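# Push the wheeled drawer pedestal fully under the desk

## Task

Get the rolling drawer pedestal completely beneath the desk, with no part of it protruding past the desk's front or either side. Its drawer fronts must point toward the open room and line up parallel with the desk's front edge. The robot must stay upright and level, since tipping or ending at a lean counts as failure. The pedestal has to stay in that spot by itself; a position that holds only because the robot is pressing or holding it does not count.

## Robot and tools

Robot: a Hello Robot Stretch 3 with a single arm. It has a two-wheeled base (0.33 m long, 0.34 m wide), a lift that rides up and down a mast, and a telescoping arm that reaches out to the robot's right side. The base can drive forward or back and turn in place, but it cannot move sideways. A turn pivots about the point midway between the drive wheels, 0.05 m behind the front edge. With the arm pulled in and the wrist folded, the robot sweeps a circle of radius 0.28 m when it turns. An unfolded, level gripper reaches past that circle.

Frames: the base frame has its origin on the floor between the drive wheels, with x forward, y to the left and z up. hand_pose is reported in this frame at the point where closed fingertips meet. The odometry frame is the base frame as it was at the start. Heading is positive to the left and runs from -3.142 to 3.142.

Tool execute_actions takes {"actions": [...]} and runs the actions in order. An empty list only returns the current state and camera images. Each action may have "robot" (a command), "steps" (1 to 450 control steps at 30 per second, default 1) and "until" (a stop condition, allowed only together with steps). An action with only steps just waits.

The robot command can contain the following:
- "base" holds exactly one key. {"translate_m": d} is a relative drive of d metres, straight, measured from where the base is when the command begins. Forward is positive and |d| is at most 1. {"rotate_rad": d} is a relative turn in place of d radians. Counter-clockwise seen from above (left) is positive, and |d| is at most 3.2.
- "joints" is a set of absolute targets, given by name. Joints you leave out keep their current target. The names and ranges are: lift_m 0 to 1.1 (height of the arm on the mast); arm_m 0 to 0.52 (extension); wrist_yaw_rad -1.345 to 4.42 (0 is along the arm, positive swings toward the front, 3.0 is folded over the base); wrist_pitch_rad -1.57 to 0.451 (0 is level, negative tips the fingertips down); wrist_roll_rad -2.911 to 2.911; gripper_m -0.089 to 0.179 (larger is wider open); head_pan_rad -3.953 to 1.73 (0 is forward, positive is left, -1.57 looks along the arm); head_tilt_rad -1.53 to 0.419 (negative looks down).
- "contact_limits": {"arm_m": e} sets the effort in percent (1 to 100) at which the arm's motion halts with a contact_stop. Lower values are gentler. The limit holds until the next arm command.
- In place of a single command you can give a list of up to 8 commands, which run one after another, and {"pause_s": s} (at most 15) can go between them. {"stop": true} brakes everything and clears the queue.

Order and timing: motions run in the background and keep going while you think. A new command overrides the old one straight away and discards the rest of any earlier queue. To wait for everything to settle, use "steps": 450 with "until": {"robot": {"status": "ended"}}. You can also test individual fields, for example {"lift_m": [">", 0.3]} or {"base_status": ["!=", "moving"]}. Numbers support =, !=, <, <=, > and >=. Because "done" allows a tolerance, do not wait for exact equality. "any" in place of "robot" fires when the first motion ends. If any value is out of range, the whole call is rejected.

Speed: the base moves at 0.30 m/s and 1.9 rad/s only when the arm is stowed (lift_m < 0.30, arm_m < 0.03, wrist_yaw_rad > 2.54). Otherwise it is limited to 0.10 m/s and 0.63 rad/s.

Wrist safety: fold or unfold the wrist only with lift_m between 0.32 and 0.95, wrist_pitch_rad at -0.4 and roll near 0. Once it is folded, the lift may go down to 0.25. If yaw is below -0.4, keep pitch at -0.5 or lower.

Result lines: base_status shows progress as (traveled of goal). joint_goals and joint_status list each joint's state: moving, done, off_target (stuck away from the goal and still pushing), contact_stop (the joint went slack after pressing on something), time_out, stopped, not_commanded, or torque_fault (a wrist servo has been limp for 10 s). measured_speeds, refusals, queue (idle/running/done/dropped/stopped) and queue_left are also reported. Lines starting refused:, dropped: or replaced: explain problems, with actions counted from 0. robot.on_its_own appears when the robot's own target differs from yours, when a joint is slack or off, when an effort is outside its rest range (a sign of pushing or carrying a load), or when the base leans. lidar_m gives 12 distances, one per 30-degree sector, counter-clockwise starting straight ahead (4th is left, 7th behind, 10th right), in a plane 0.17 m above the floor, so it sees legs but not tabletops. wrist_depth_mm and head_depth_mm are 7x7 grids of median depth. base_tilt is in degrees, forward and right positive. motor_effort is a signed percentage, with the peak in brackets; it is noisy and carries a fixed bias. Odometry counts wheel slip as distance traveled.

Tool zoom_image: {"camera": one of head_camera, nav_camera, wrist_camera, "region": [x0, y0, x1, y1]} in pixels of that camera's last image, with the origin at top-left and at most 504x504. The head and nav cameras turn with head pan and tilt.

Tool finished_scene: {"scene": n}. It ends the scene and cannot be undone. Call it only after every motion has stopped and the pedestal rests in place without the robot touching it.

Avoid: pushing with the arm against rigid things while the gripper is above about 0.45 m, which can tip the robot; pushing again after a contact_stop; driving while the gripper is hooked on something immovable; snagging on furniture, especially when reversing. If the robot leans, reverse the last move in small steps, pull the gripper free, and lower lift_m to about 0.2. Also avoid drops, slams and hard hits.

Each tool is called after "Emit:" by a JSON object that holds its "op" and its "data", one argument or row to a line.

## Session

Emit:
{"op": "execute_actions", "data": {
  "actions": []
}}

Scene clock: 0.00 s.
robot.base_odometry: x=+0.000 y=+0.000 heading=+0.000 (m, m, rad; robot's odometry frame)
robot.turned_by_wheels: +0.000 (rad since the last result)
robot.turned_by_imu: +0.000 (rad since the last result)
robot.base_tilt: forward=+0.7 right=+0.9 (deg)
robot.lidar_m: 1.83 1.84 1.19 1.09 1.10 1.36 1.64 1.83 2.43 1.07 1.05 1.99
robot.head_depth_mm: 1699 1935 1929 1927 1916 1892 1899 / 1703 1874 1888 1879 1878 1851 1856 / 1723 1863 1836 1840 1840 1826 1820 / 1735 1823 1806 1789 1779 1784 1770 / 1748 1774 1775 1761 1749 1744 1749 / 1735 1732 1746 1723 1732 1701 1697 / 1710 1709 1697 1686 1680 1677 1664
robot.base_status: not_commanded
robot.joint_positions: lift_m=+0.356 arm_m=+0.002 wrist_yaw_rad=+3.086 wrist_pitch_rad=-0.364 wrist_roll_rad=-0.013 gripper_m=+0.037 head_pan_rad=+0.001 head_tilt_rad=+0.016
robot.joint_goals: lift_m=+0.356 arm_m=+0.002 wrist_yaw_rad=+3.086 wrist_pitch_rad=-0.364 wrist_roll_rad=-0.013 gripper_m=+0.037 head_pan_rad=+0.001 head_tilt_rad=+0.016
robot.joint_status: lift_m=not_commanded arm_m=not_commanded wrist_yaw_rad=not_commanded wrist_pitch_rad=not_commanded wrist_roll_rad=not_commanded gripper_m=not_commanded head_pan_rad=not_commanded head_tilt_rad=not_commanded
robot.measured_speeds: translate_m=+0.000 rotate_rad=+0.000 lift_m=+0.000 arm_m=+0.000 wrist_yaw_rad=+0.000 wrist_pitch_rad=+0.000 wrist_roll_rad=+0.000 head_pan_rad=+0.000 head_tilt_rad=+0.000
robot: refusals=0 queue=idle queue_left=0
robot.motor_effort: left_wheel=-1 right_wheel=+0 lift_m=+26 arm_m=+0 wrist_yaw_rad=-1 wrist_pitch_rad=+6 wrist_roll_rad=+0 gripper_m=+0 head_pan_rad=-1 head_tilt_rad=+2 (%)
robot.hand_pose: x=-0.0084 y=+0.0837 z=+0.3809 quat_wxyz=(+0.147, +0.694, +0.110, +0.696) (m; robot's base frame)
robot.wrist_depth_mm: 907 980 - - - - - / - - - - - - - / - - - - - - - / 867 871 - 878 877 915 911 / 703 712 - 722 744 721 734 / 580 605 - 607 607 616 599 / 519 522 - 549 528 536 543
pictures: head_camera (sideways: a quarter turn clockwise sets it upright), nav_camera (sideways: a quarter turn counterclockwise sets it upright), wrist_camera
Images, in order (width x height): head_camera 896x504, nav_camera 672x504, wrist_camera 644x364.

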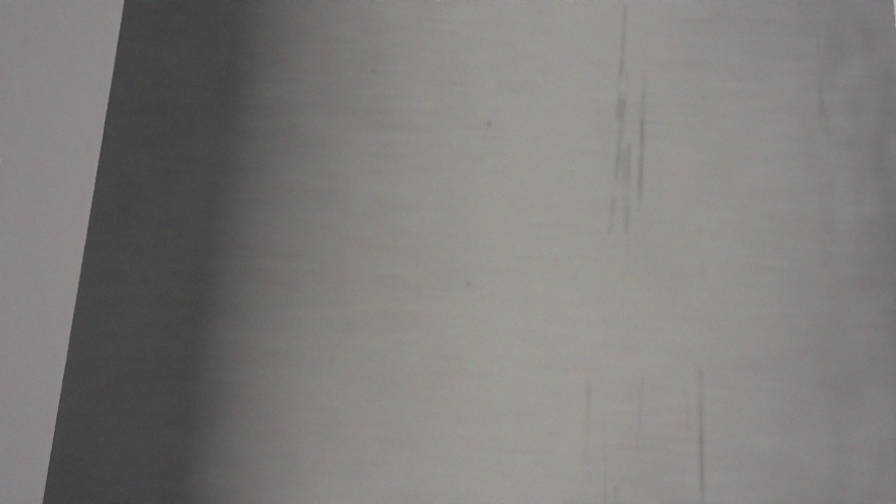

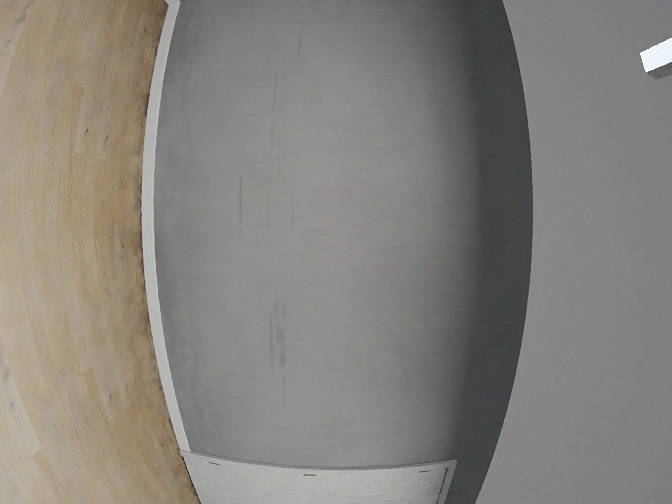

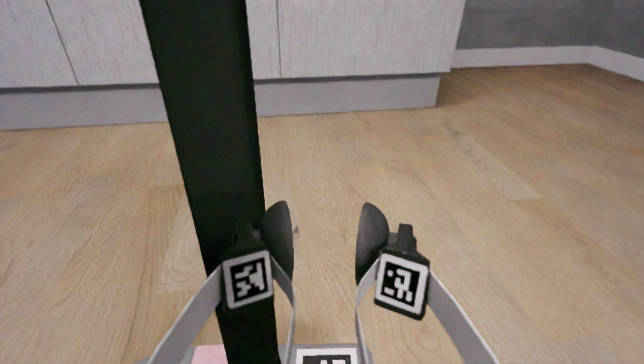

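Emit:
{"op": "execute_actions", "data": {
  "actions": [
    {"robot":{"joints":{"head_pan_rad":-1.8,"head_tilt_rad":-0.6}},"steps":100,"until":{"robot":{"status":"ended"}}}
  ]
}}

Emit:
{"op": "execute_actions", "data": {
  "actions": [
    {"robot":{"joints":{"head_pan_rad":-3.0,"head_tilt_rad":-0.6}},"steps":100,"until":{"robot":{"status":"ended"}}}
  ]
}}

Scene clock: 4.40 s.
robot.base_odometry: x=+0.000 y=+0.000 heading=+0.000 (m, m, rad; robot's odometry frame)
robot.turned_by_wheels: +0.000 (rad since the last result)
robot.turned_by_imu: +0.000 (rad since the last result)
robot.base_tilt: forward=+0.7 right=+0.8 (deg)
robot.lidar_m: 1.82 1.84 1.19 1.09 1.10 1.36 1.64 1.83 2.43 1.07 1.05 1.99
robot.head_depth_mm: 2561 2653 2741 2453 1860 1504 1266 / 2929 3091 3137 2435 1843 1485 1248 / 2871 3189 3432 2413 1840 1478 1239 / 2771 2956 3275 2350 1819 1466 1231 / 2649 2915 3110 2328 1792 1454 1224 / 2572 2792 3012 2314 1585 1450 1216 / 2501 2726 2941 1414 1363 1426 1198
robot.base_status: not_commanded
robot.joint_positions: lift_m=+0.356 arm_m=+0.002 wrist_yaw_rad=+3.086 wrist_pitch_rad=-0.364 wrist_roll_rad=-0.013 gripper_m=+0.037 head_pan_rad=-1.793 head_tilt_rad=-0.592
robot.joint_goals: lift_m=+0.356 arm_m=+0.002 wrist_yaw_rad=+3.086 wrist_pitch_rad=-0.364 wrist_roll_rad=-0.013 gripper_m=+0.037 head_pan_rad=-1.800 head_tilt_rad=-0.600
robot.joint_status: lift_m=not_commanded arm_m=not_commanded wrist_yaw_rad=not_commanded wrist_pitch_rad=not_commanded wrist_roll_rad=not_commanded gripper_m=not_commanded head_pan_rad=done head_tilt_rad=done
robot.measured_speeds: translate_m=+0.000 rotate_rad=+0.000 lift_m=+0.000 arm_m=+0.000 wrist_yaw_rad=+0.000 wrist_pitch_rad=+0.000 wrist_roll_rad=+0.000 head_pan_rad=+0.000 head_tilt_rad=+0.000
robot: refusals=0 queue=done queue_left=0
robot.motor_effort: left_wheel=+0(0) right_wheel=+0(0) lift_m=+26(26) arm_m=+0(0) wrist_yaw_rad=+0(0) wrist_pitch_rad=+6(6) wrist_roll_rad=+0(0) gripper_m=+0(1) head_pan_rad=-4(49) head_tilt_rad=-2(26) (%)
robot.hand_pose: x=-0.0084 y=+0.0837 z=+0.3809 quat_wxyz=(+0.147, +0.694, +0.110, +0.696) (m; robot's base frame)
robot.wrist_depth_mm: 899 969 - - - - - / - - - - - - - / - - - - - - - / 847 852 - 890 881 904 919 / 695 694 - 723 731 738 727 / 599 591 - 603 608 617 633 / 531 525 - 543 527 531 530
pictures: head_camera (sideways: a quarter turn clockwise sets it upright), nav_camera (sideways: a quarter turn counterclockwise sets it upright), wrist_camera
Images, in order (width x height): head_camera 896x504, nav_camera 672x504, wrist_camera 644x364.

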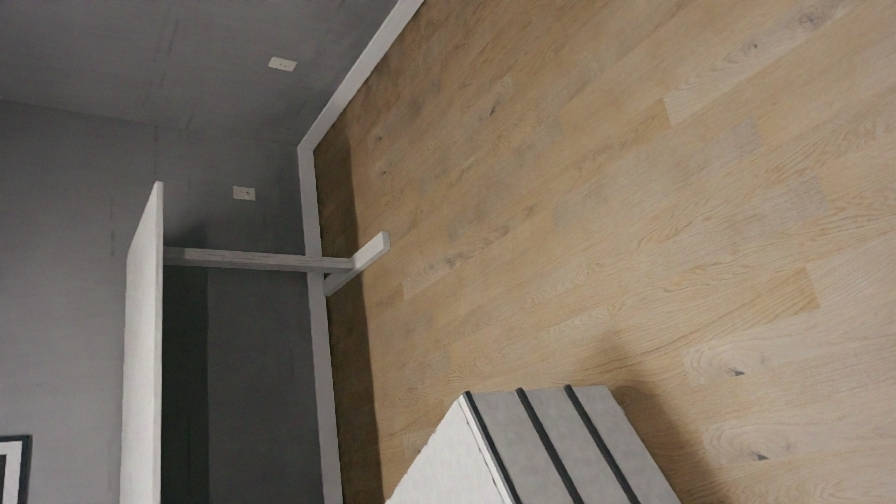

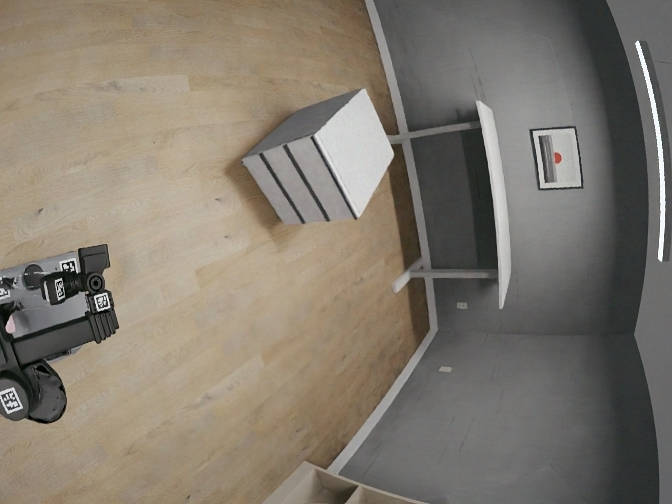

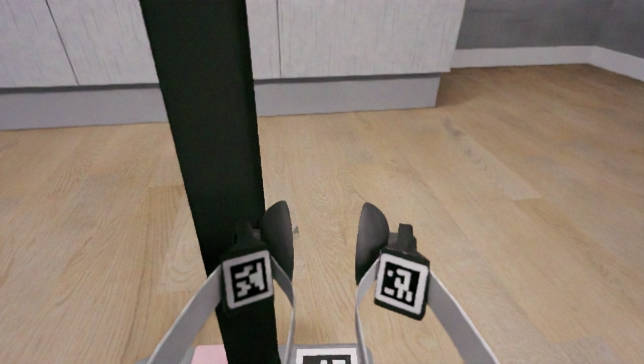

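Scene clock: 5.53 s.
robot.base_odometry: x=+0.000 y=+0.000 heading=+0.000 (m, m, rad; robot's odometry frame)
robot.turned_by_wheels: +0.000 (rad since the last result)
robot.turned_by_imu: +0.000 (rad since the last result)
robot.base_tilt: forward=+0.7 right=+0.8 (deg)
robot.lidar_m: 1.83 1.84 1.19 1.09 1.10 1.36 1.63 1.83 2.42 1.07 1.05 1.99
robot.head_depth_mm: 1627 1782 1969 2204 1864 1498 1257 / 1619 1775 1994 2199 1853 1490 1248 / 1617 1788 1971 2215 1825 1473 1242 / 1615 1758 1976 2168 1795 1462 1232 / 1612 1760 1922 1973 1786 1447 1223 / 1608 1746 1900 2102 1772 1431 1213 / 1614 1741 1876 2088 1750 1428 1199
robot.base_status: not_commanded
robot.joint_positions: lift_m=+0.356 arm_m=+0.002 wrist_yaw_rad=+3.086 wrist_pitch_rad=-0.364 wrist_roll_rad=-0.013 gripper_m=+0.037 head_pan_rad=-2.993 head_tilt_rad=-0.592
robot.joint_goals: lift_m=+0.356 arm_m=+0.002 wrist_yaw_rad=+3.086 wrist_pitch_rad=-0.364 wrist_roll_rad=-0.013 gripper_m=+0.037 head_pan_rad=-3.000 head_tilt_rad=-0.600
robot.joint_status: lift_m=not_commanded arm_m=not_commanded wrist_yaw_rad=not_commanded wrist_pitch_rad=not_commanded wrist_roll_rad=not_commanded gripper_m=not_commanded head_pan_rad=done head_tilt_rad=done
robot.measured_speeds: translate_m=+0.000 rotate_rad=+0.000 lift_m=+0.000 arm_m=+0.000 wrist_yaw_rad=+0.000 wrist_pitch_rad=+0.000 wrist_roll_rad=+0.000 head_pan_rad=+0.000 head_tilt_rad=+0.000
robot: refusals=0 queue=done queue_left=0
robot.motor_effort: left_wheel=+0(0) right_wheel=+0(0) lift_m=+26(26) arm_m=+0(0) wrist_yaw_rad=+0(0) wrist_pitch_rad=+6(6) wrist_roll_rad=+0(0) gripper_m=+0(1) head_pan_rad=-4(54) head_tilt_rad=-3(3) (%)
robot.hand_pose: x=-0.0084 y=+0.0837 z=+0.3809 quat_wxyz=(+0.147, +0.694, +0.110, +0.696) (m; robot's base frame)
robot.wrist_depth_mm: 904 923 - - - - - / - - - - - - - / - - - - - - - / 833 845 - 885 876 922 890 / 706 717 - 752 741 715 762 / 590 614 - 607 610 614 625 / 512 528 - 548 517 527 530
pictures: head_camera (sideways: a quarter turn clockwise sets it upright), nav_camera (sideways: a quarter turn counterclockwise sets it upright), wrist_camera
Images, in order (width x height): head_camera 896x504, nav_camera 672x504, wrist_camera 644x364.

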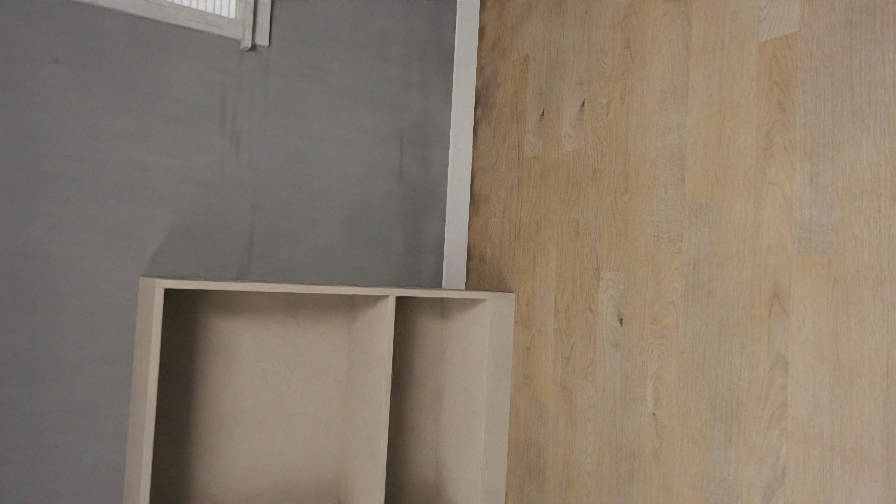

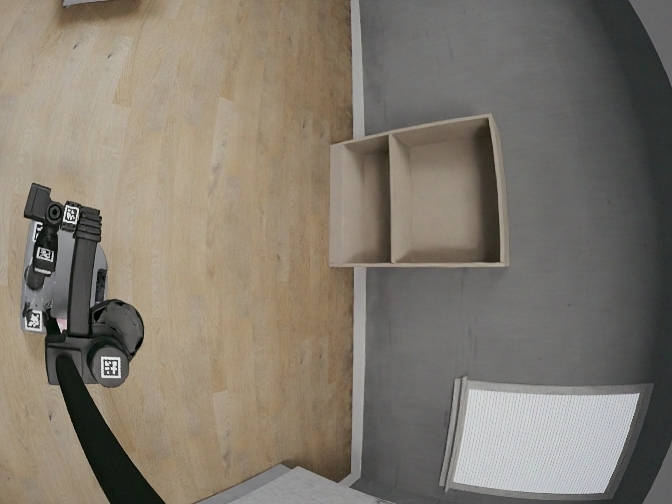

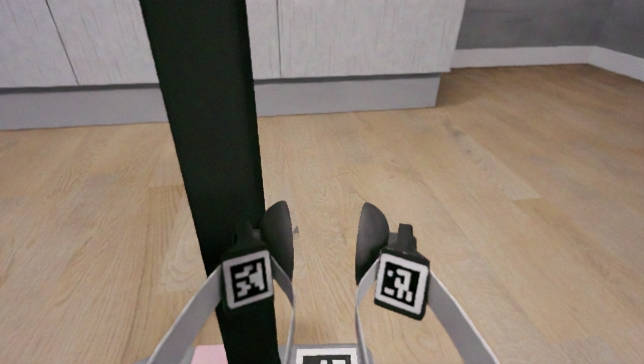

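Emit:
{"op": "execute_actions", "data": {
  "actions": [
    {"robot":{"joints":{"head_pan_rad":-1.3,"head_tilt_rad":-0.6}},"steps":100,"until":{"robot":{"status":"ended"}}}
  ]
}}

Scene clock: 9.77 s.
robot.base_odometry: x=+0.000 y=+0.000 heading=+0.000 (m, m, rad; robot's odometry frame)
robot.turned_by_wheels: +0.000 (rad since the last result)
robot.turned_by_imu: +0.000 (rad since the last result)
robot.base_tilt: forward=+0.8 right=+0.9 (deg)
robot.lidar_m: 1.82 1.84 1.19 1.09 1.10 1.36 1.64 1.83 2.43 1.07 1.05 1.99
robot.head_depth_mm: 2498 2763 3038 2463 1875 1500 1261 / 2521 2773 3004 2444 1841 1494 1253 / 2533 2795 3079 1481 1506 1475 1244 / 2558 2794 3046 1479 1418 1459 1241 / 2620 2859 3071 1516 1507 1460 1222 / 2673 2885 3097 2308 1781 1443 1209 / 2674 2920 3115 2276 1749 1432 1202
robot.base_status: not_commanded
robot.joint_positions: lift_m=+0.356 arm_m=+0.002 wrist_yaw_rad=+3.086 wrist_pitch_rad=-0.364 wrist_roll_rad=-0.013 gripper_m=+0.037 head_pan_rad=-1.307 head_tilt_rad=-0.592
robot.joint_goals: lift_m=+0.356 arm_m=+0.002 wrist_yaw_rad=+3.086 wrist_pitch_rad=-0.364 wrist_roll_rad=-0.013 gripper_m=+0.037 head_pan_rad=-1.300 head_tilt_rad=-0.600
robot.joint_status: lift_m=not_commanded arm_m=not_commanded wrist_yaw_rad=not_commanded wrist_pitch_rad=not_commanded wrist_roll_rad=not_commanded gripper_m=not_commanded head_pan_rad=done head_tilt_rad=done
robot.measured_speeds: translate_m=+0.000 rotate_rad=+0.000 lift_m=+0.000 arm_m=+0.000 wrist_yaw_rad=+0.000 wrist_pitch_rad=+0.000 wrist_roll_rad=+0.000 head_pan_rad=+0.000 head_tilt_rad=+0.000
robot: refusals=0 queue=done queue_left=0
robot.motor_effort: left_wheel=+0(0) right_wheel=+0(0) lift_m=+26(26) arm_m=+0(0) wrist_yaw_rad=-1(0) wrist_pitch_rad=+6(6) wrist_roll_rad=+0(0) gripper_m=+0(1) head_pan_rad=+4(53) head_tilt_rad=-3(2) (%)
robot.hand_pose: x=-0.0084 y=+0.0837 z=+0.3809 quat_wxyz=(+0.147, +0.694, +0.110, +0.696) (m; robot's base frame)
robot.wrist_depth_mm: 926 937 - - - - - / - - - - - - - / - - - - - - - / 844 869 - 889 903 894 881 / 704 707 - 704 728 735 744 / 599 619 - 619 620 626 623 / 521 526 - 538 533 540 533
pictures: head_camera (sideways: a quarter turn clockwise sets it upright), nav_camera (sideways: a quarter turn counterclockwise sets it upright), wrist_camera
Images, in order (width x height): head_camera 896x504, nav_camera 672x504, wrist_camera 644x364.

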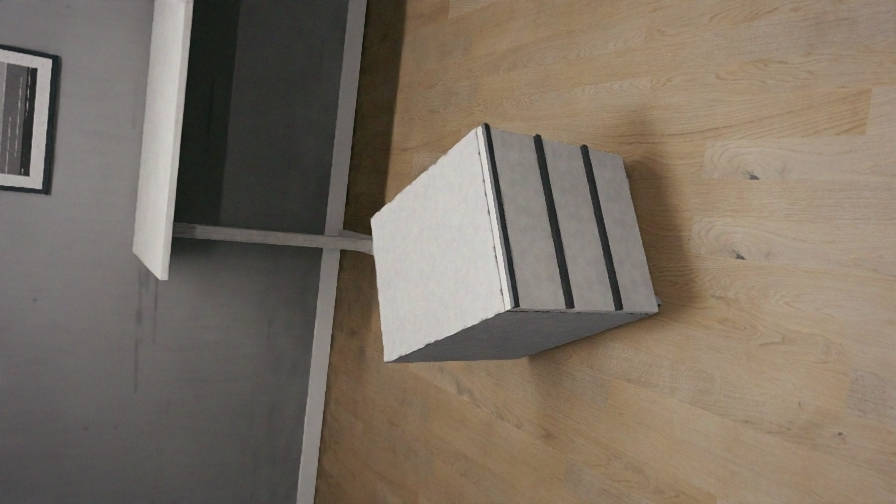

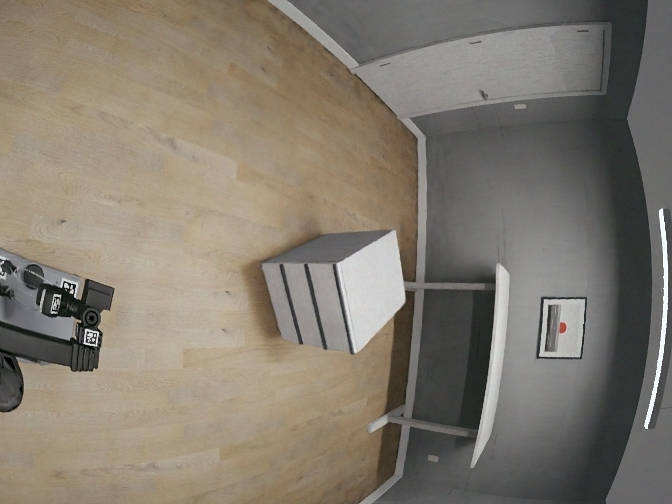

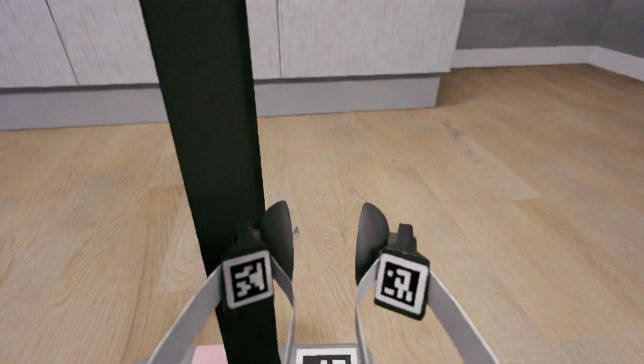

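Emit:
{"op": "execute_actions", "data": {
  "actions": [
    {"robot":[{"base":{"rotate_rad":-0.911},"joints":{"lift_m":0.25,"head_pan_rad":0,"head_tilt_rad":-0.9}},{"base":{"translate_m":1.0}},{"base":{"translate_m":0.737}},{"base":{"rotate_rad":-2.185}},{"joints":{"lift_m":0.34,"wrist_pitch_rad":-0.4,"wrist_roll_rad":0}},{"joints":{"wrist_yaw_rad":0}}],"steps":450,"until":{"robot":{"queue":["!=","running"]}}},
    {"steps":450,"until":{"robot":{"status":"ended"}}}
  ]
}}

Scene clock: 66.43 s.
robot.base_odometry: x=+1.065 y=-1.372 heading=-3.096 (m, m, rad; robot's odometry frame)
robot.turned_by_wheels: -3.096 (rad since the last result)
robot.turned_by_imu: -3.120 (rad since the last result)
robot.base_tilt: forward=+0.7 right=+0.8 (deg)
robot.lidar_m: 0.45 0.64 1.31 1.57 1.42 0.99 0.95 0.98 1.26 2.60 2.65 0.59
robot.head_depth_mm: 2452 2563 2060 1687 1463 1267 1131 / 2389 2543 2041 1052 1359 1267 1118 / 2478 2500 1243 1030 1116 1257 1118 / 2508 2495 2006 1026 956 1227 1107 / 2457 2480 1988 1015 904 1190 1101 / 2436 2411 1941 1027 1321 1230 1095 / 2423 2389 1917 1579 1392 1216 1086
robot.base_status: done (rotate_rad -2.1849 of -2.1850)
robot.joint_positions: lift_m=+0.340 arm_m=+0.002 wrist_yaw_rad=+0.002 wrist_pitch_rad=-0.415 wrist_roll_rad=-0.003 gripper_m=+0.037 head_pan_rad=-0.007 head_tilt_rad=-0.890
robot.joint_goals: lift_m=+0.340 arm_m=+0.002 wrist_yaw_rad=+0.000 wrist_pitch_rad=-0.400 wrist_roll_rad=+0.000 gripper_m=+0.037 head_pan_rad=+0.000 head_tilt_rad=-0.900
robot.joint_status: lift_m=done arm_m=not_commanded wrist_yaw_rad=done wrist_pitch_rad=done wrist_roll_rad=done gripper_m=not_commanded head_pan_rad=done head_tilt_rad=done
robot.measured_speeds: translate_m=+0.000 rotate_rad=+0.000 lift_m=+0.000 arm_m=+0.000 wrist_yaw_rad=+0.000 wrist_pitch_rad=+0.000 wrist_roll_rad=+0.000 head_pan_rad=+0.000 head_tilt_rad=+0.000
robot: refusals=0 queue=done queue_left=0
robot.motor_effort: left_wheel=+2(13) right_wheel=-2(6) lift_m=+34(36) arm_m=-1(1) wrist_yaw_rad=-1(1) wrist_pitch_rad=+6(7) wrist_roll_rad=+1(2) gripper_m=+1(1) head_pan_rad=+4(53) head_tilt_rad=-4(20) (%)
robot.hand_pose: x=-0.0211 y=-0.3716 z=+0.3530 quat_wxyz=(+0.693, +0.147, -0.690, -0.145) (m; robot's base frame)
robot.wrist_depth_mm: - - - - - - - / - - - - - - - / 971 947 947 971 - - 967 / 763 795 779 802 791 799 838 / 651 664 673 649 674 647 662 / 555 565 577 561 571 567 559 / 487 492 473 487 488 502 495
pictures: head_camera (sideways: a quarter turn clockwise sets it upright), nav_camera (sideways: a quarter turn counterclockwise sets it upright), wrist_camera
Images, in order (width x height): head_camera 896x504, nav_camera 672x504, wrist_camera 644x364.

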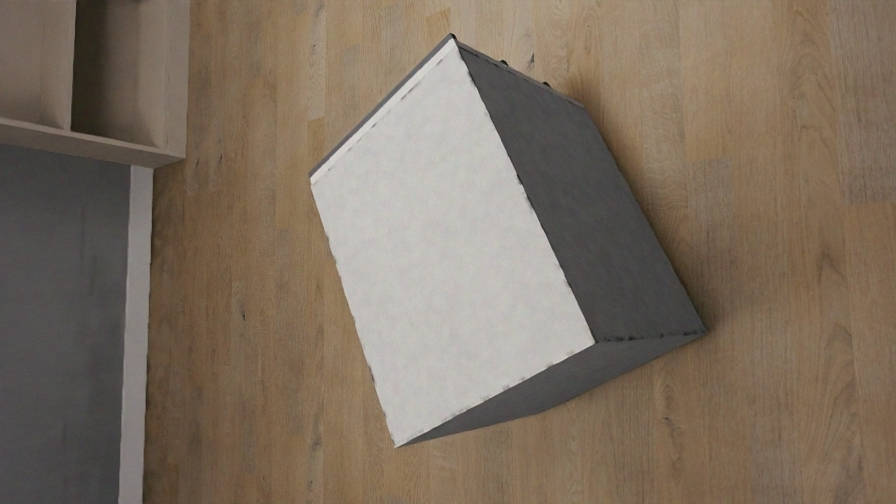

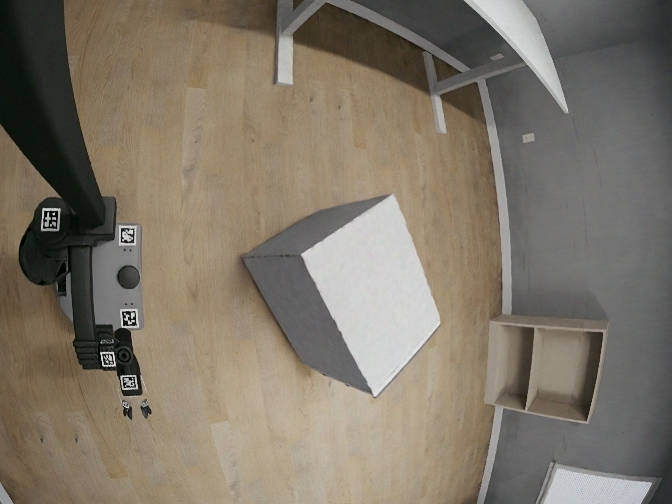

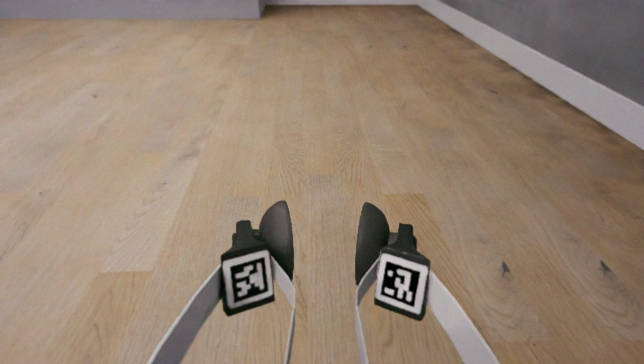

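Emit:
{"op": "execute_actions", "data": {
  "actions": [
    {"robot":{"base":{"translate_m":0.66},"joints":{"head_tilt_rad":-1.0}},"steps":450,"until":{"robot":{"status":"ended"}}}
  ]
}}

Scene clock: 77.97 s.
robot.base_odometry: x=+0.406 y=-1.403 heading=-3.096 (m, m, rad; robot's odometry frame)
robot.turned_by_wheels: +0.000 (rad since the last result)
robot.turned_by_imu: +0.002 (rad since the last result)
robot.base_tilt: forward=+0.8 right=+0.8 (deg)
robot.lidar_m: - - 1.72 1.18 1.66 1.69 1.60 1.64 2.14 2.54 0.15 -
robot.head_depth_mm: 1888 2084 1846 1573 850 758 1085 / 1871 2052 1821 1565 843 753 1060 / 1997 2129 1803 1548 834 745 706 / 1972 2108 1776 1534 831 741 690 / 1960 2075 1744 1520 822 735 675 / 1939 2056 1742 1512 845 1141 1059 / 1918 2029 1713 1501 1323 1182 1073
robot.base_status: done (translate_m +0.6600 of +0.6600)
robot.joint_positions: lift_m=+0.340 arm_m=+0.002 wrist_yaw_rad=+0.000 wrist_pitch_rad=-0.416 wrist_roll_rad=-0.003 gripper_m=+0.037 head_pan_rad=-0.006 head_tilt_rad=-0.991
robot.joint_goals: lift_m=+0.340 arm_m=+0.002 wrist_yaw_rad=+0.000 wrist_pitch_rad=-0.400 wrist_roll_rad=+0.000 gripper_m=+0.037 head_pan_rad=+0.000 head_tilt_rad=-1.000
robot.joint_status: lift_m=done arm_m=not_commanded wrist_yaw_rad=done wrist_pitch_rad=done wrist_roll_rad=done gripper_m=not_commanded head_pan_rad=done head_tilt_rad=done
robot.measured_speeds: translate_m=+0.000 rotate_rad=+0.000 lift_m=+0.000 arm_m=+0.000 wrist_yaw_rad=+0.000 wrist_pitch_rad=+0.000 wrist_roll_rad=+0.000 head_pan_rad=+0.000 head_tilt_rad=+0.000
robot: refusals=0 queue=done queue_left=0
robot.motor_effort: left_wheel=+10(65) right_wheel=+1(8) lift_m=+33(34) arm_m=-1(0) wrist_yaw_rad=+0(2) wrist_pitch_rad=+6(7) wrist_roll_rad=+2(1) gripper_m=+0(1) head_pan_rad=+3(4) head_tilt_rad=-3(14) (%)
robot.hand_pose: x=-0.0215 y=-0.3714 z=+0.3527 quat_wxyz=(+0.693, +0.147, -0.690, -0.146) (m; robot's base frame)
robot.wrist_depth_mm: - - - - - - - / - - - - - - - / 882 992 960 982 - - - / 236 771 778 762 792 791 790 / 231 648 657 657 684 661 679 / 222 526 578 552 564 568 570 / 216 312 495 492 487 490 492
pictures: head_camera (sideways: a quarter turn clockwise sets it upright), nav_camera (sideways: a quarter turn counterclockwise sets it upright), wrist_camera
Images, in order (width x height): head_camera 896x504, nav_camera 672x504, wrist_camera 644x364.

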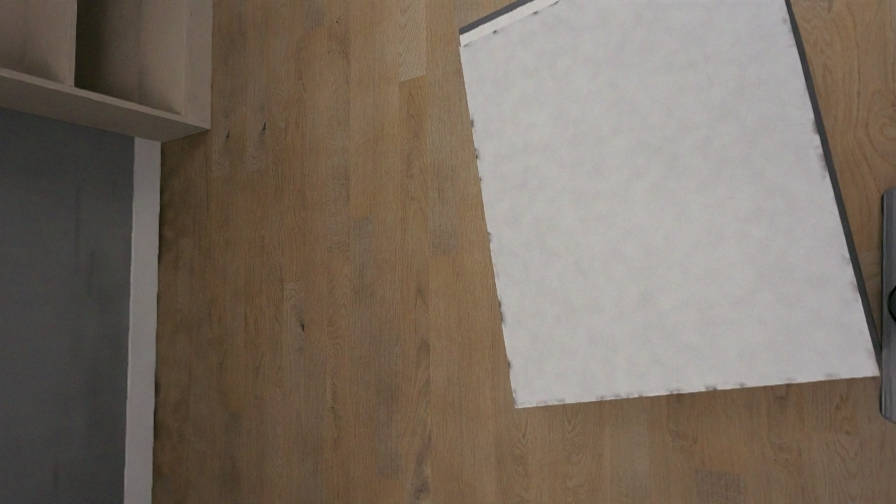

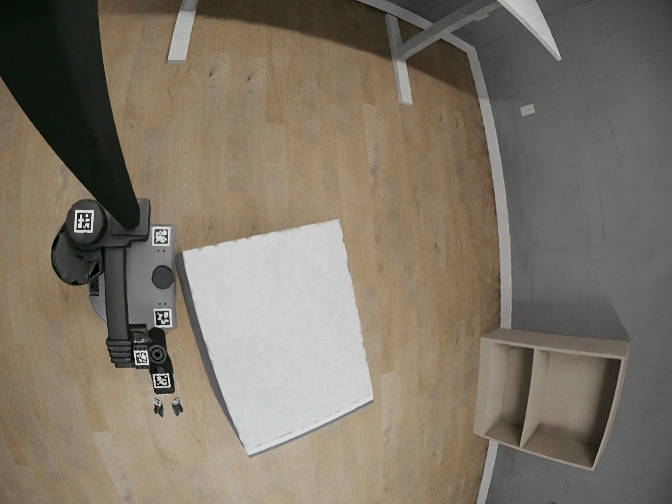

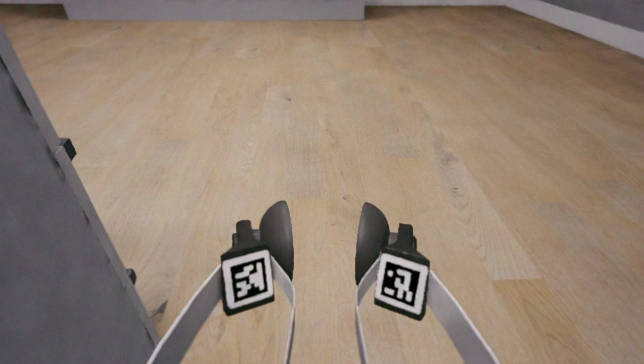

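Emit:
{"op": "execute_actions", "data": {
  "actions": [
    {"robot":{"base":{"translate_m":0.15},"joints":{"head_tilt_rad":-1.1}},"steps":450,"until":{"robot":{"status":"ended"}}}
  ]
}}

Scene clock: 84.30 s.
robot.base_odometry: x=+0.256 y=-1.409 heading=-3.097 (m, m, rad; robot's odometry frame)
robot.turned_by_wheels: -0.001 (rad since the last result)
robot.turned_by_imu: -0.003 (rad since the last result)
robot.base_tilt: forward=+0.7 right=+0.8 (deg)
robot.lidar_m: - - 1.73 1.20 1.66 1.85 1.75 1.79 2.33 0.20 0.15 -
robot.head_depth_mm: 1920 1884 1666 1484 816 739 1082 / 1854 1862 1650 1468 808 735 868 / 1945 1865 1626 1454 805 731 1023 / 1946 1857 1624 1438 796 723 - / 1911 1822 1609 880 789 720 - / 1909 1809 1596 1428 1277 1153 1084 / 1896 1789 1565 1409 1274 1160 1069
robot.base_status: done (translate_m +0.1499 of +0.1500)
robot.joint_positions: lift_m=+0.340 arm_m=+0.002 wrist_yaw_rad=+0.000 wrist_pitch_rad=-0.418 wrist_roll_rad=-0.003 gripper_m=+0.037 head_pan_rad=-0.006 head_tilt_rad=-1.087
robot.joint_goals: lift_m=+0.340 arm_m=+0.002 wrist_yaw_rad=+0.000 wrist_pitch_rad=-0.400 wrist_roll_rad=+0.000 gripper_m=+0.037 head_pan_rad=+0.000 head_tilt_rad=-1.100
robot.joint_status: lift_m=done arm_m=not_commanded wrist_yaw_rad=done wrist_pitch_rad=done wrist_roll_rad=done gripper_m=not_commanded head_pan_rad=done head_tilt_rad=done
robot.measured_speeds: translate_m=+0.000 rotate_rad=+0.000 lift_m=+0.000 arm_m=+0.000 wrist_yaw_rad=+0.000 wrist_pitch_rad=+0.000 wrist_roll_rad=+0.000 head_pan_rad=+0.000 head_tilt_rad=+0.000
robot: refusals=0 queue=done queue_left=0
robot.motor_effort: left_wheel=-1(24) right_wheel=+17(27) lift_m=+33(33) arm_m=-1(0) wrist_yaw_rad=-1(0) wrist_pitch_rad=+7(7) wrist_roll_rad=+1(1) gripper_m=+0(1) head_pan_rad=+3(3) head_tilt_rad=-5(15) (%)
robot.hand_pose: x=-0.0215 y=-0.3713 z=+0.3524 quat_wxyz=(+0.693, +0.147, -0.690, -0.147) (m; robot's base frame)
robot.wrist_depth_mm: 94 123 - - - - - / 94 124 - - - - - / 95 125 882 - - - - / 95 125 252 767 806 791 787 / 96 126 216 648 674 653 652 / 97 127 195 553 569 567 569 / 97 119 255 494 495 486 494
pictures: head_camera (sideways: a quarter turn clockwise sets it upright), nav_camera (sideways: a quarter turn counterclockwise sets it upright), wrist_camera
Images, in order (width x height): head_camera 896x504, nav_camera 672x504, wrist_camera 644x364.

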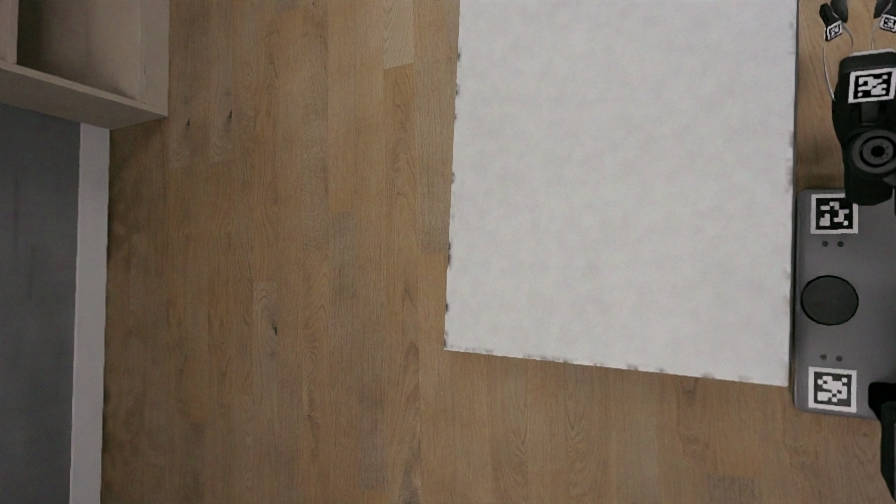

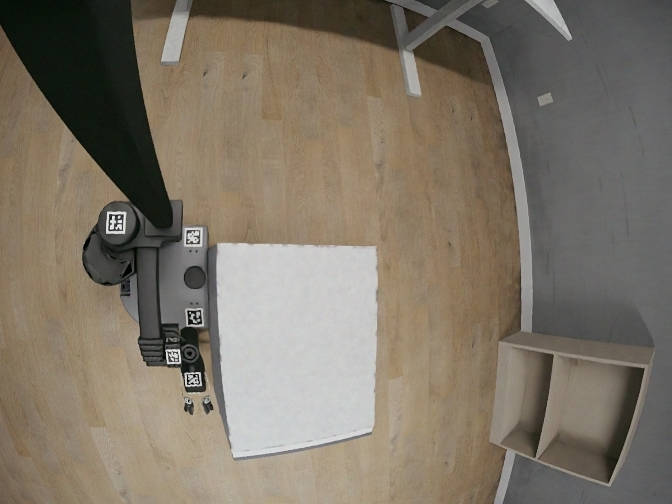

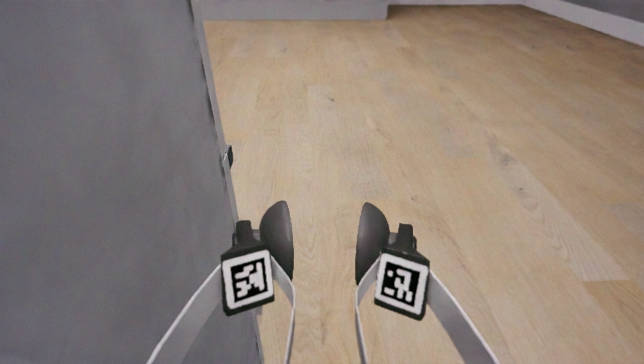

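Emit:
{"op": "execute_actions", "data": {
  "actions": [
    {"robot":[{"base":{"translate_m":-0.22}},{"base":{"rotate_rad":-1.571}},{"base":{"translate_m":0.78}},{"base":{"rotate_rad":1.571}},{"base":{"translate_m":0.54}},{"base":{"rotate_rad":1.59},"joints":{"head_tilt_rad":-0.75}}],"steps":450,"until":{"robot":{"queue":["!=","running"]}}},
    {"steps":450,"until":{"robot":{"status":"ended"}}},
    {"steps":450,"until":{"robot":{"status":"ended"}}}
  ]
}}

Scene clock: 139.10 s.
robot.base_odometry: x=-0.099 y=-0.645 heading=-1.506 (m, m, rad; robot's odometry frame)
robot.turned_by_wheels: +1.591 (rad since the last result)
robot.turned_by_imu: +1.610 (rad since the last result)
robot.base_tilt: forward=+0.8 right=+0.9 (deg)
robot.lidar_m: 0.31 0.33 2.13 2.02 2.07 1.83 1.73 1.77 1.55 1.45 1.78 0.32
robot.head_depth_mm: 1844 2293 2454 1968 1599 1353 1171 / 1978 2361 2470 1952 1598 1342 1165 / 1908 2358 2481 1934 1511 864 1092 / 1829 2342 2443 1898 961 817 774 / 1762 2331 2401 1873 958 810 779 / 1893 2253 2269 1877 948 804 785 / 1740 2266 2333 1845 1402 797 789
robot.base_status: done (rotate_rad +1.5899 of +1.5900)
robot.joint_positions: lift_m=+0.340 arm_m=+0.002 wrist_yaw_rad=+0.000 wrist_pitch_rad=-0.418 wrist_roll_rad=-0.003 gripper_m=+0.037 head_pan_rad=-0.006 head_tilt_rad=-0.754
robot.joint_goals: lift_m=+0.340 arm_m=+0.002 wrist_yaw_rad=+0.000 wrist_pitch_rad=-0.400 wrist_roll_rad=+0.000 gripper_m=+0.037 head_pan_rad=+0.000 head_tilt_rad=-0.750
robot.joint_status: lift_m=done arm_m=not_commanded wrist_yaw_rad=done wrist_pitch_rad=done wrist_roll_rad=done gripper_m=not_commanded head_pan_rad=done head_tilt_rad=done
robot.measured_speeds: translate_m=+0.000 rotate_rad=+0.000 lift_m=+0.000 arm_m=+0.000 wrist_yaw_rad=+0.000 wrist_pitch_rad=+0.000 wrist_roll_rad=+0.000 head_pan_rad=+0.000 head_tilt_rad=+0.000
robot: refusals=0 queue=done queue_left=0
robot.motor_effort: left_wheel=-2(11) right_wheel=+1(15) lift_m=+32(33) arm_m=-1(1) wrist_yaw_rad=+0(1) wrist_pitch_rad=+7(7) wrist_roll_rad=+1(1) gripper_m=+0(0) head_pan_rad=+3(4) head_tilt_rad=+1(18) (%)
robot.hand_pose: x=-0.0215 y=-0.3713 z=+0.3524 quat_wxyz=(+0.693, +0.147, -0.690, -0.147) (m; robot's base frame)
robot.wrist_depth_mm: - - - - - - - / - - - - - - - / 968 - 959 992 - - - / 764 781 788 788 769 800 764 / 651 652 659 641 674 666 647 / 553 557 566 572 561 565 559 / 486 485 486 490 499 509 491
pictures: head_camera (sideways: a quarter turn clockwise sets it upright), nav_camera (sideways: a quarter turn counterclockwise sets it upright), wrist_camera
Images, in order (width x height): head_camera 896x504, nav_camera 672x504, wrist_camera 644x364.

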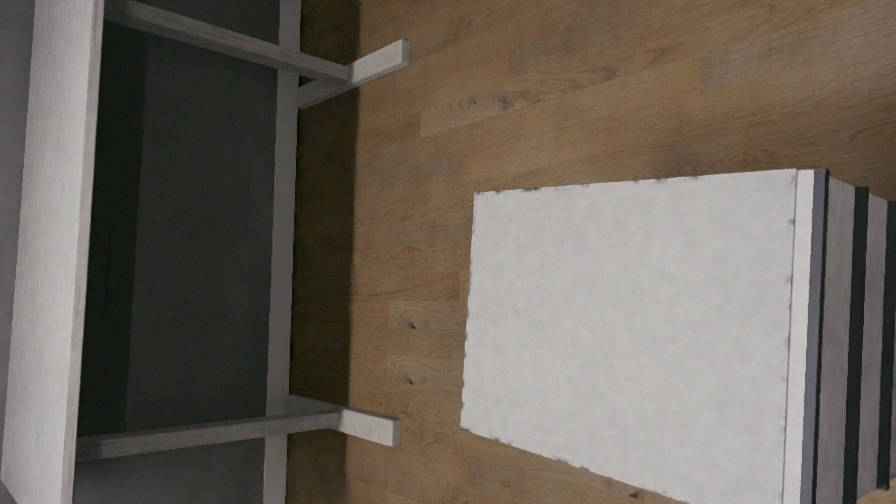

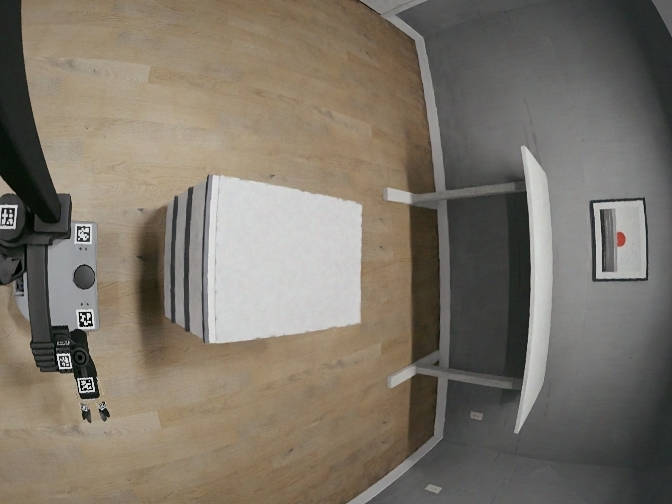

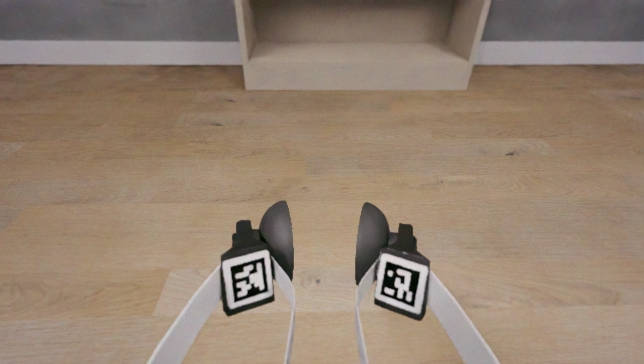

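Emit:
{"op": "execute_actions", "data": {
  "actions": [
    {"robot":[{"base":{"rotate_rad":0.03}},{"base":{"translate_m":0.85},"joints":{"head_tilt_rad":-0.9}}],"steps":450,"until":{"robot":{"status":"ended"}}}
  ]
}}

Scene clock: 165.60 s.
robot.base_odometry: x=-0.019 y=-1.491 heading=-1.475 (m, m, rad; robot's odometry frame)
robot.turned_by_wheels: +0.031 (rad since the last result)
robot.turned_by_imu: +0.018 (rad since the last result)
robot.base_tilt: forward=+0.8 right=+0.8 (deg)
robot.lidar_m: - - 0.15 0.20 2.11 2.70 2.57 2.52 1.55 1.71 0.15 -
robot.head_depth_mm: 923 1630 1881 1709 1463 1273 1133 / 906 1619 1889 1687 1454 1261 1118 / 888 1612 1876 1681 936 788 686 / 872 1620 1867 1662 876 766 680 / 852 1599 1847 1647 867 761 676 / 833 1602 1838 1634 862 755 670 / 822 1560 1743 1566 870 748 667
robot.base_status: done (translate_m +0.8499 of +0.8500)
robot.joint_positions: lift_m=+0.340 arm_m=+0.002 wrist_yaw_rad=+0.000 wrist_pitch_rad=-0.418 wrist_roll_rad=-0.003 gripper_m=+0.037 head_pan_rad=-0.006 head_tilt_rad=-0.891
robot.joint_goals: lift_m=+0.340 arm_m=+0.002 wrist_yaw_rad=+0.000 wrist_pitch_rad=-0.400 wrist_roll_rad=+0.000 gripper_m=+0.037 head_pan_rad=+0.000 head_tilt_rad=-0.900
robot.joint_status: lift_m=done arm_m=not_commanded wrist_yaw_rad=done wrist_pitch_rad=done wrist_roll_rad=done gripper_m=not_commanded head_pan_rad=done head_tilt_rad=done
robot.measured_speeds: translate_m=+0.000 rotate_rad=+0.000 lift_m=+0.000 arm_m=+0.000 wrist_yaw_rad=+0.000 wrist_pitch_rad=+0.000 wrist_roll_rad=+0.000 head_pan_rad=+0.000 head_tilt_rad=+0.000
robot: refusals=0 queue=done queue_left=0
robot.on_its_own: left_wheel is at rest, and its effort (+31) is outside its rest range (-18 to +18)
robot.motor_effort: left_wheel=+31(79) right_wheel=-1(33) lift_m=+28(32) arm_m=-1(1) wrist_yaw_rad=-1(1) wrist_pitch_rad=+7(8) wrist_roll_rad=+1(1) gripper_m=+0(0) head_pan_rad=+3(4) head_tilt_rad=-3(14) (%)
robot.hand_pose: x=-0.0215 y=-0.3712 z=+0.3526 quat_wxyz=(+0.693, +0.147, -0.690, -0.147) (m; robot's base frame)
robot.wrist_depth_mm: - - - - - - - / - - - - - - - / 995 - 980 974 - - - / 777 781 788 770 787 791 798 / 653 644 671 668 660 648 676 / 554 565 568 552 557 564 571 / 494 494 486 494 486 488 495
pictures: head_camera (sideways: a quarter turn clockwise sets it upright), nav_camera (sideways: a quarter turn counterclockwise sets it upright), wrist_camera
Images, in order (width x height): head_camera 896x504, nav_camera 672x504, wrist_camera 644x364.

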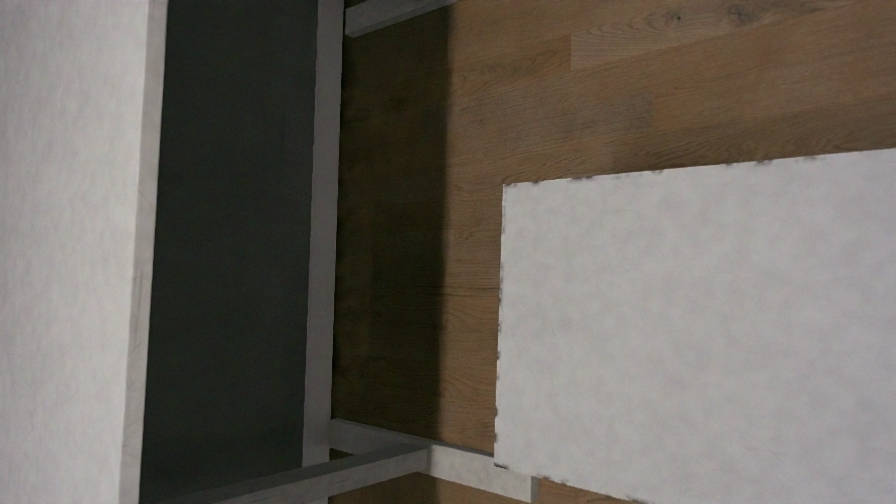

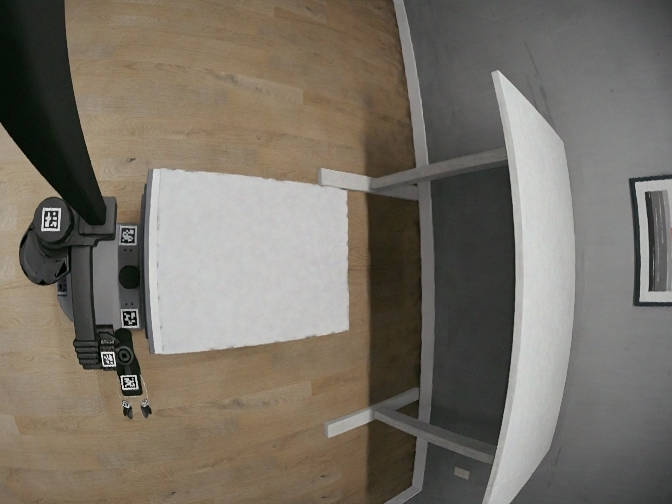

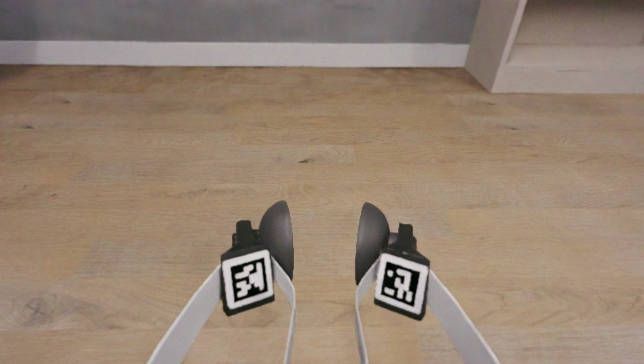

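Emit:
{"op": "execute_actions", "data": {
  "actions": [
    {"robot":{"base":{"translate_m":0.6},"joints":{"head_tilt_rad":-1.2}},"steps":450,"until":{"robot":{"status":"ended"}}}
  ]
}}

Scene clock: 180.07 s.
robot.base_odometry: x=+0.038 y=-2.088 heading=-1.476 (m, m, rad; robot's odometry frame)
robot.turned_by_wheels: -0.001 (rad since the last result)
robot.turned_by_imu: +0.000 (rad since the last result)
robot.base_tilt: forward=+0.7 right=+0.8 (deg)
robot.lidar_m: - - 0.15 0.20 2.13 2.85 3.16 2.43 1.77 1.69 0.15 -
robot.head_depth_mm: 482 430 389 1376 1291 1197 1106 / 477 426 385 1354 1286 1203 1095 / 471 422 382 826 788 738 - / 466 419 380 820 773 723 - / 461 414 376 815 767 723 - / 456 410 373 809 764 722 - / 452 407 370 802 755 727 1099
robot.base_status: done (translate_m +0.5999 of +0.6000)
robot.joint_positions: lift_m=+0.340 arm_m=+0.002 wrist_yaw_rad=+0.000 wrist_pitch_rad=-0.418 wrist_roll_rad=-0.003 gripper_m=+0.037 head_pan_rad=-0.006 head_tilt_rad=-1.186
robot.joint_goals: lift_m=+0.340 arm_m=+0.002 wrist_yaw_rad=+0.000 wrist_pitch_rad=-0.400 wrist_roll_rad=+0.000 gripper_m=+0.037 head_pan_rad=+0.000 head_tilt_rad=-1.200
robot.joint_status: lift_m=done arm_m=not_commanded wrist_yaw_rad=done wrist_pitch_rad=done wrist_roll_rad=done gripper_m=not_commanded head_pan_rad=done head_tilt_rad=done
robot.measured_speeds: translate_m=+0.000 rotate_rad=+0.000 lift_m=+0.000 arm_m=+0.000 wrist_yaw_rad=+0.000 wrist_pitch_rad=+0.000 wrist_roll_rad=+0.000 head_pan_rad=+0.000 head_tilt_rad=+0.000
robot: refusals=0 queue=done queue_left=0
robot.motor_effort: left_wheel=+17(64) right_wheel=+6(23) lift_m=+28(28) arm_m=-1(1) wrist_yaw_rad=-1(1) wrist_pitch_rad=+7(7) wrist_roll_rad=+1(1) gripper_m=+0(0) head_pan_rad=+3(4) head_tilt_rad=-5(21) (%)
robot.hand_pose: x=-0.0215 y=-0.3713 z=+0.3526 quat_wxyz=(+0.693, +0.147, -0.690, -0.147) (m; robot's base frame)
robot.wrist_depth_mm: - - - - - - - / - - - - - - - / 950 966 981 988 974 - - / 701 727 782 787 804 774 764 / 650 650 659 631 666 664 666 / 545 555 571 553 555 558 556 / 483 484 485 486 482 480 489
pictures: head_camera (sideways: a quarter turn clockwise sets it upright), nav_camera (sideways: a quarter turn counterclockwise sets it upright), wrist_camera
Images, in order (width x height): head_camera 896x504, nav_camera 672x504, wrist_camera 644x364.

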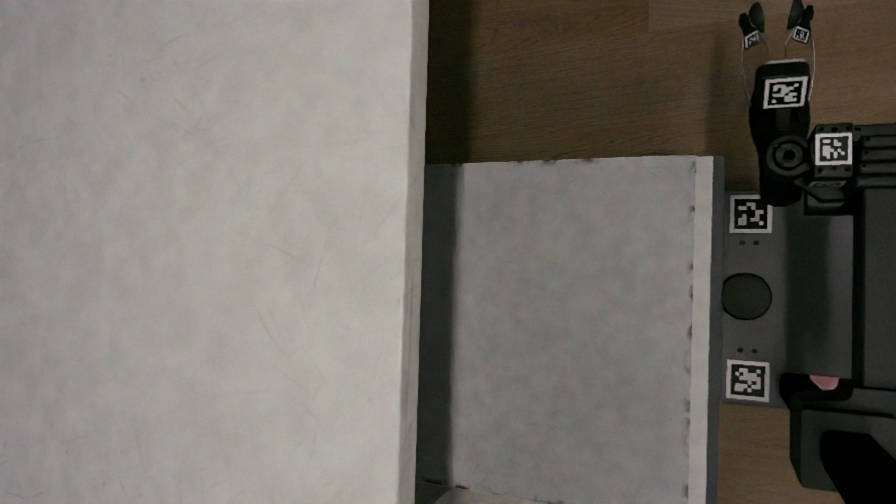

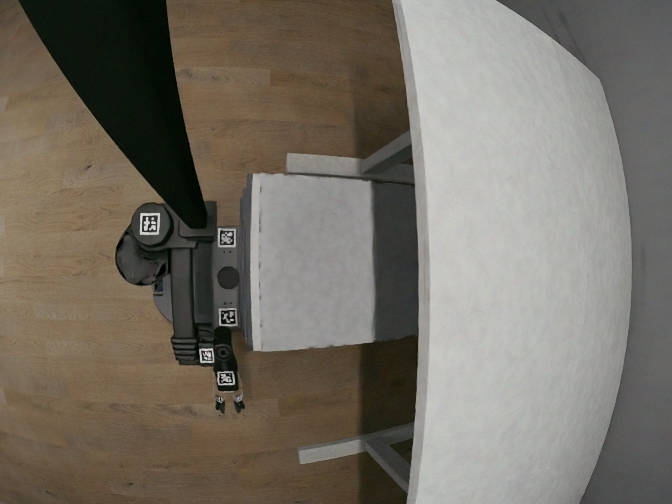

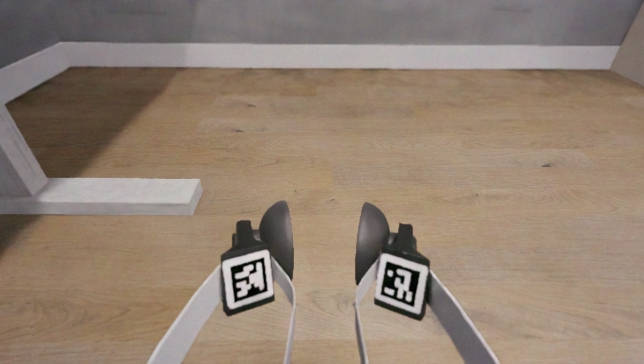

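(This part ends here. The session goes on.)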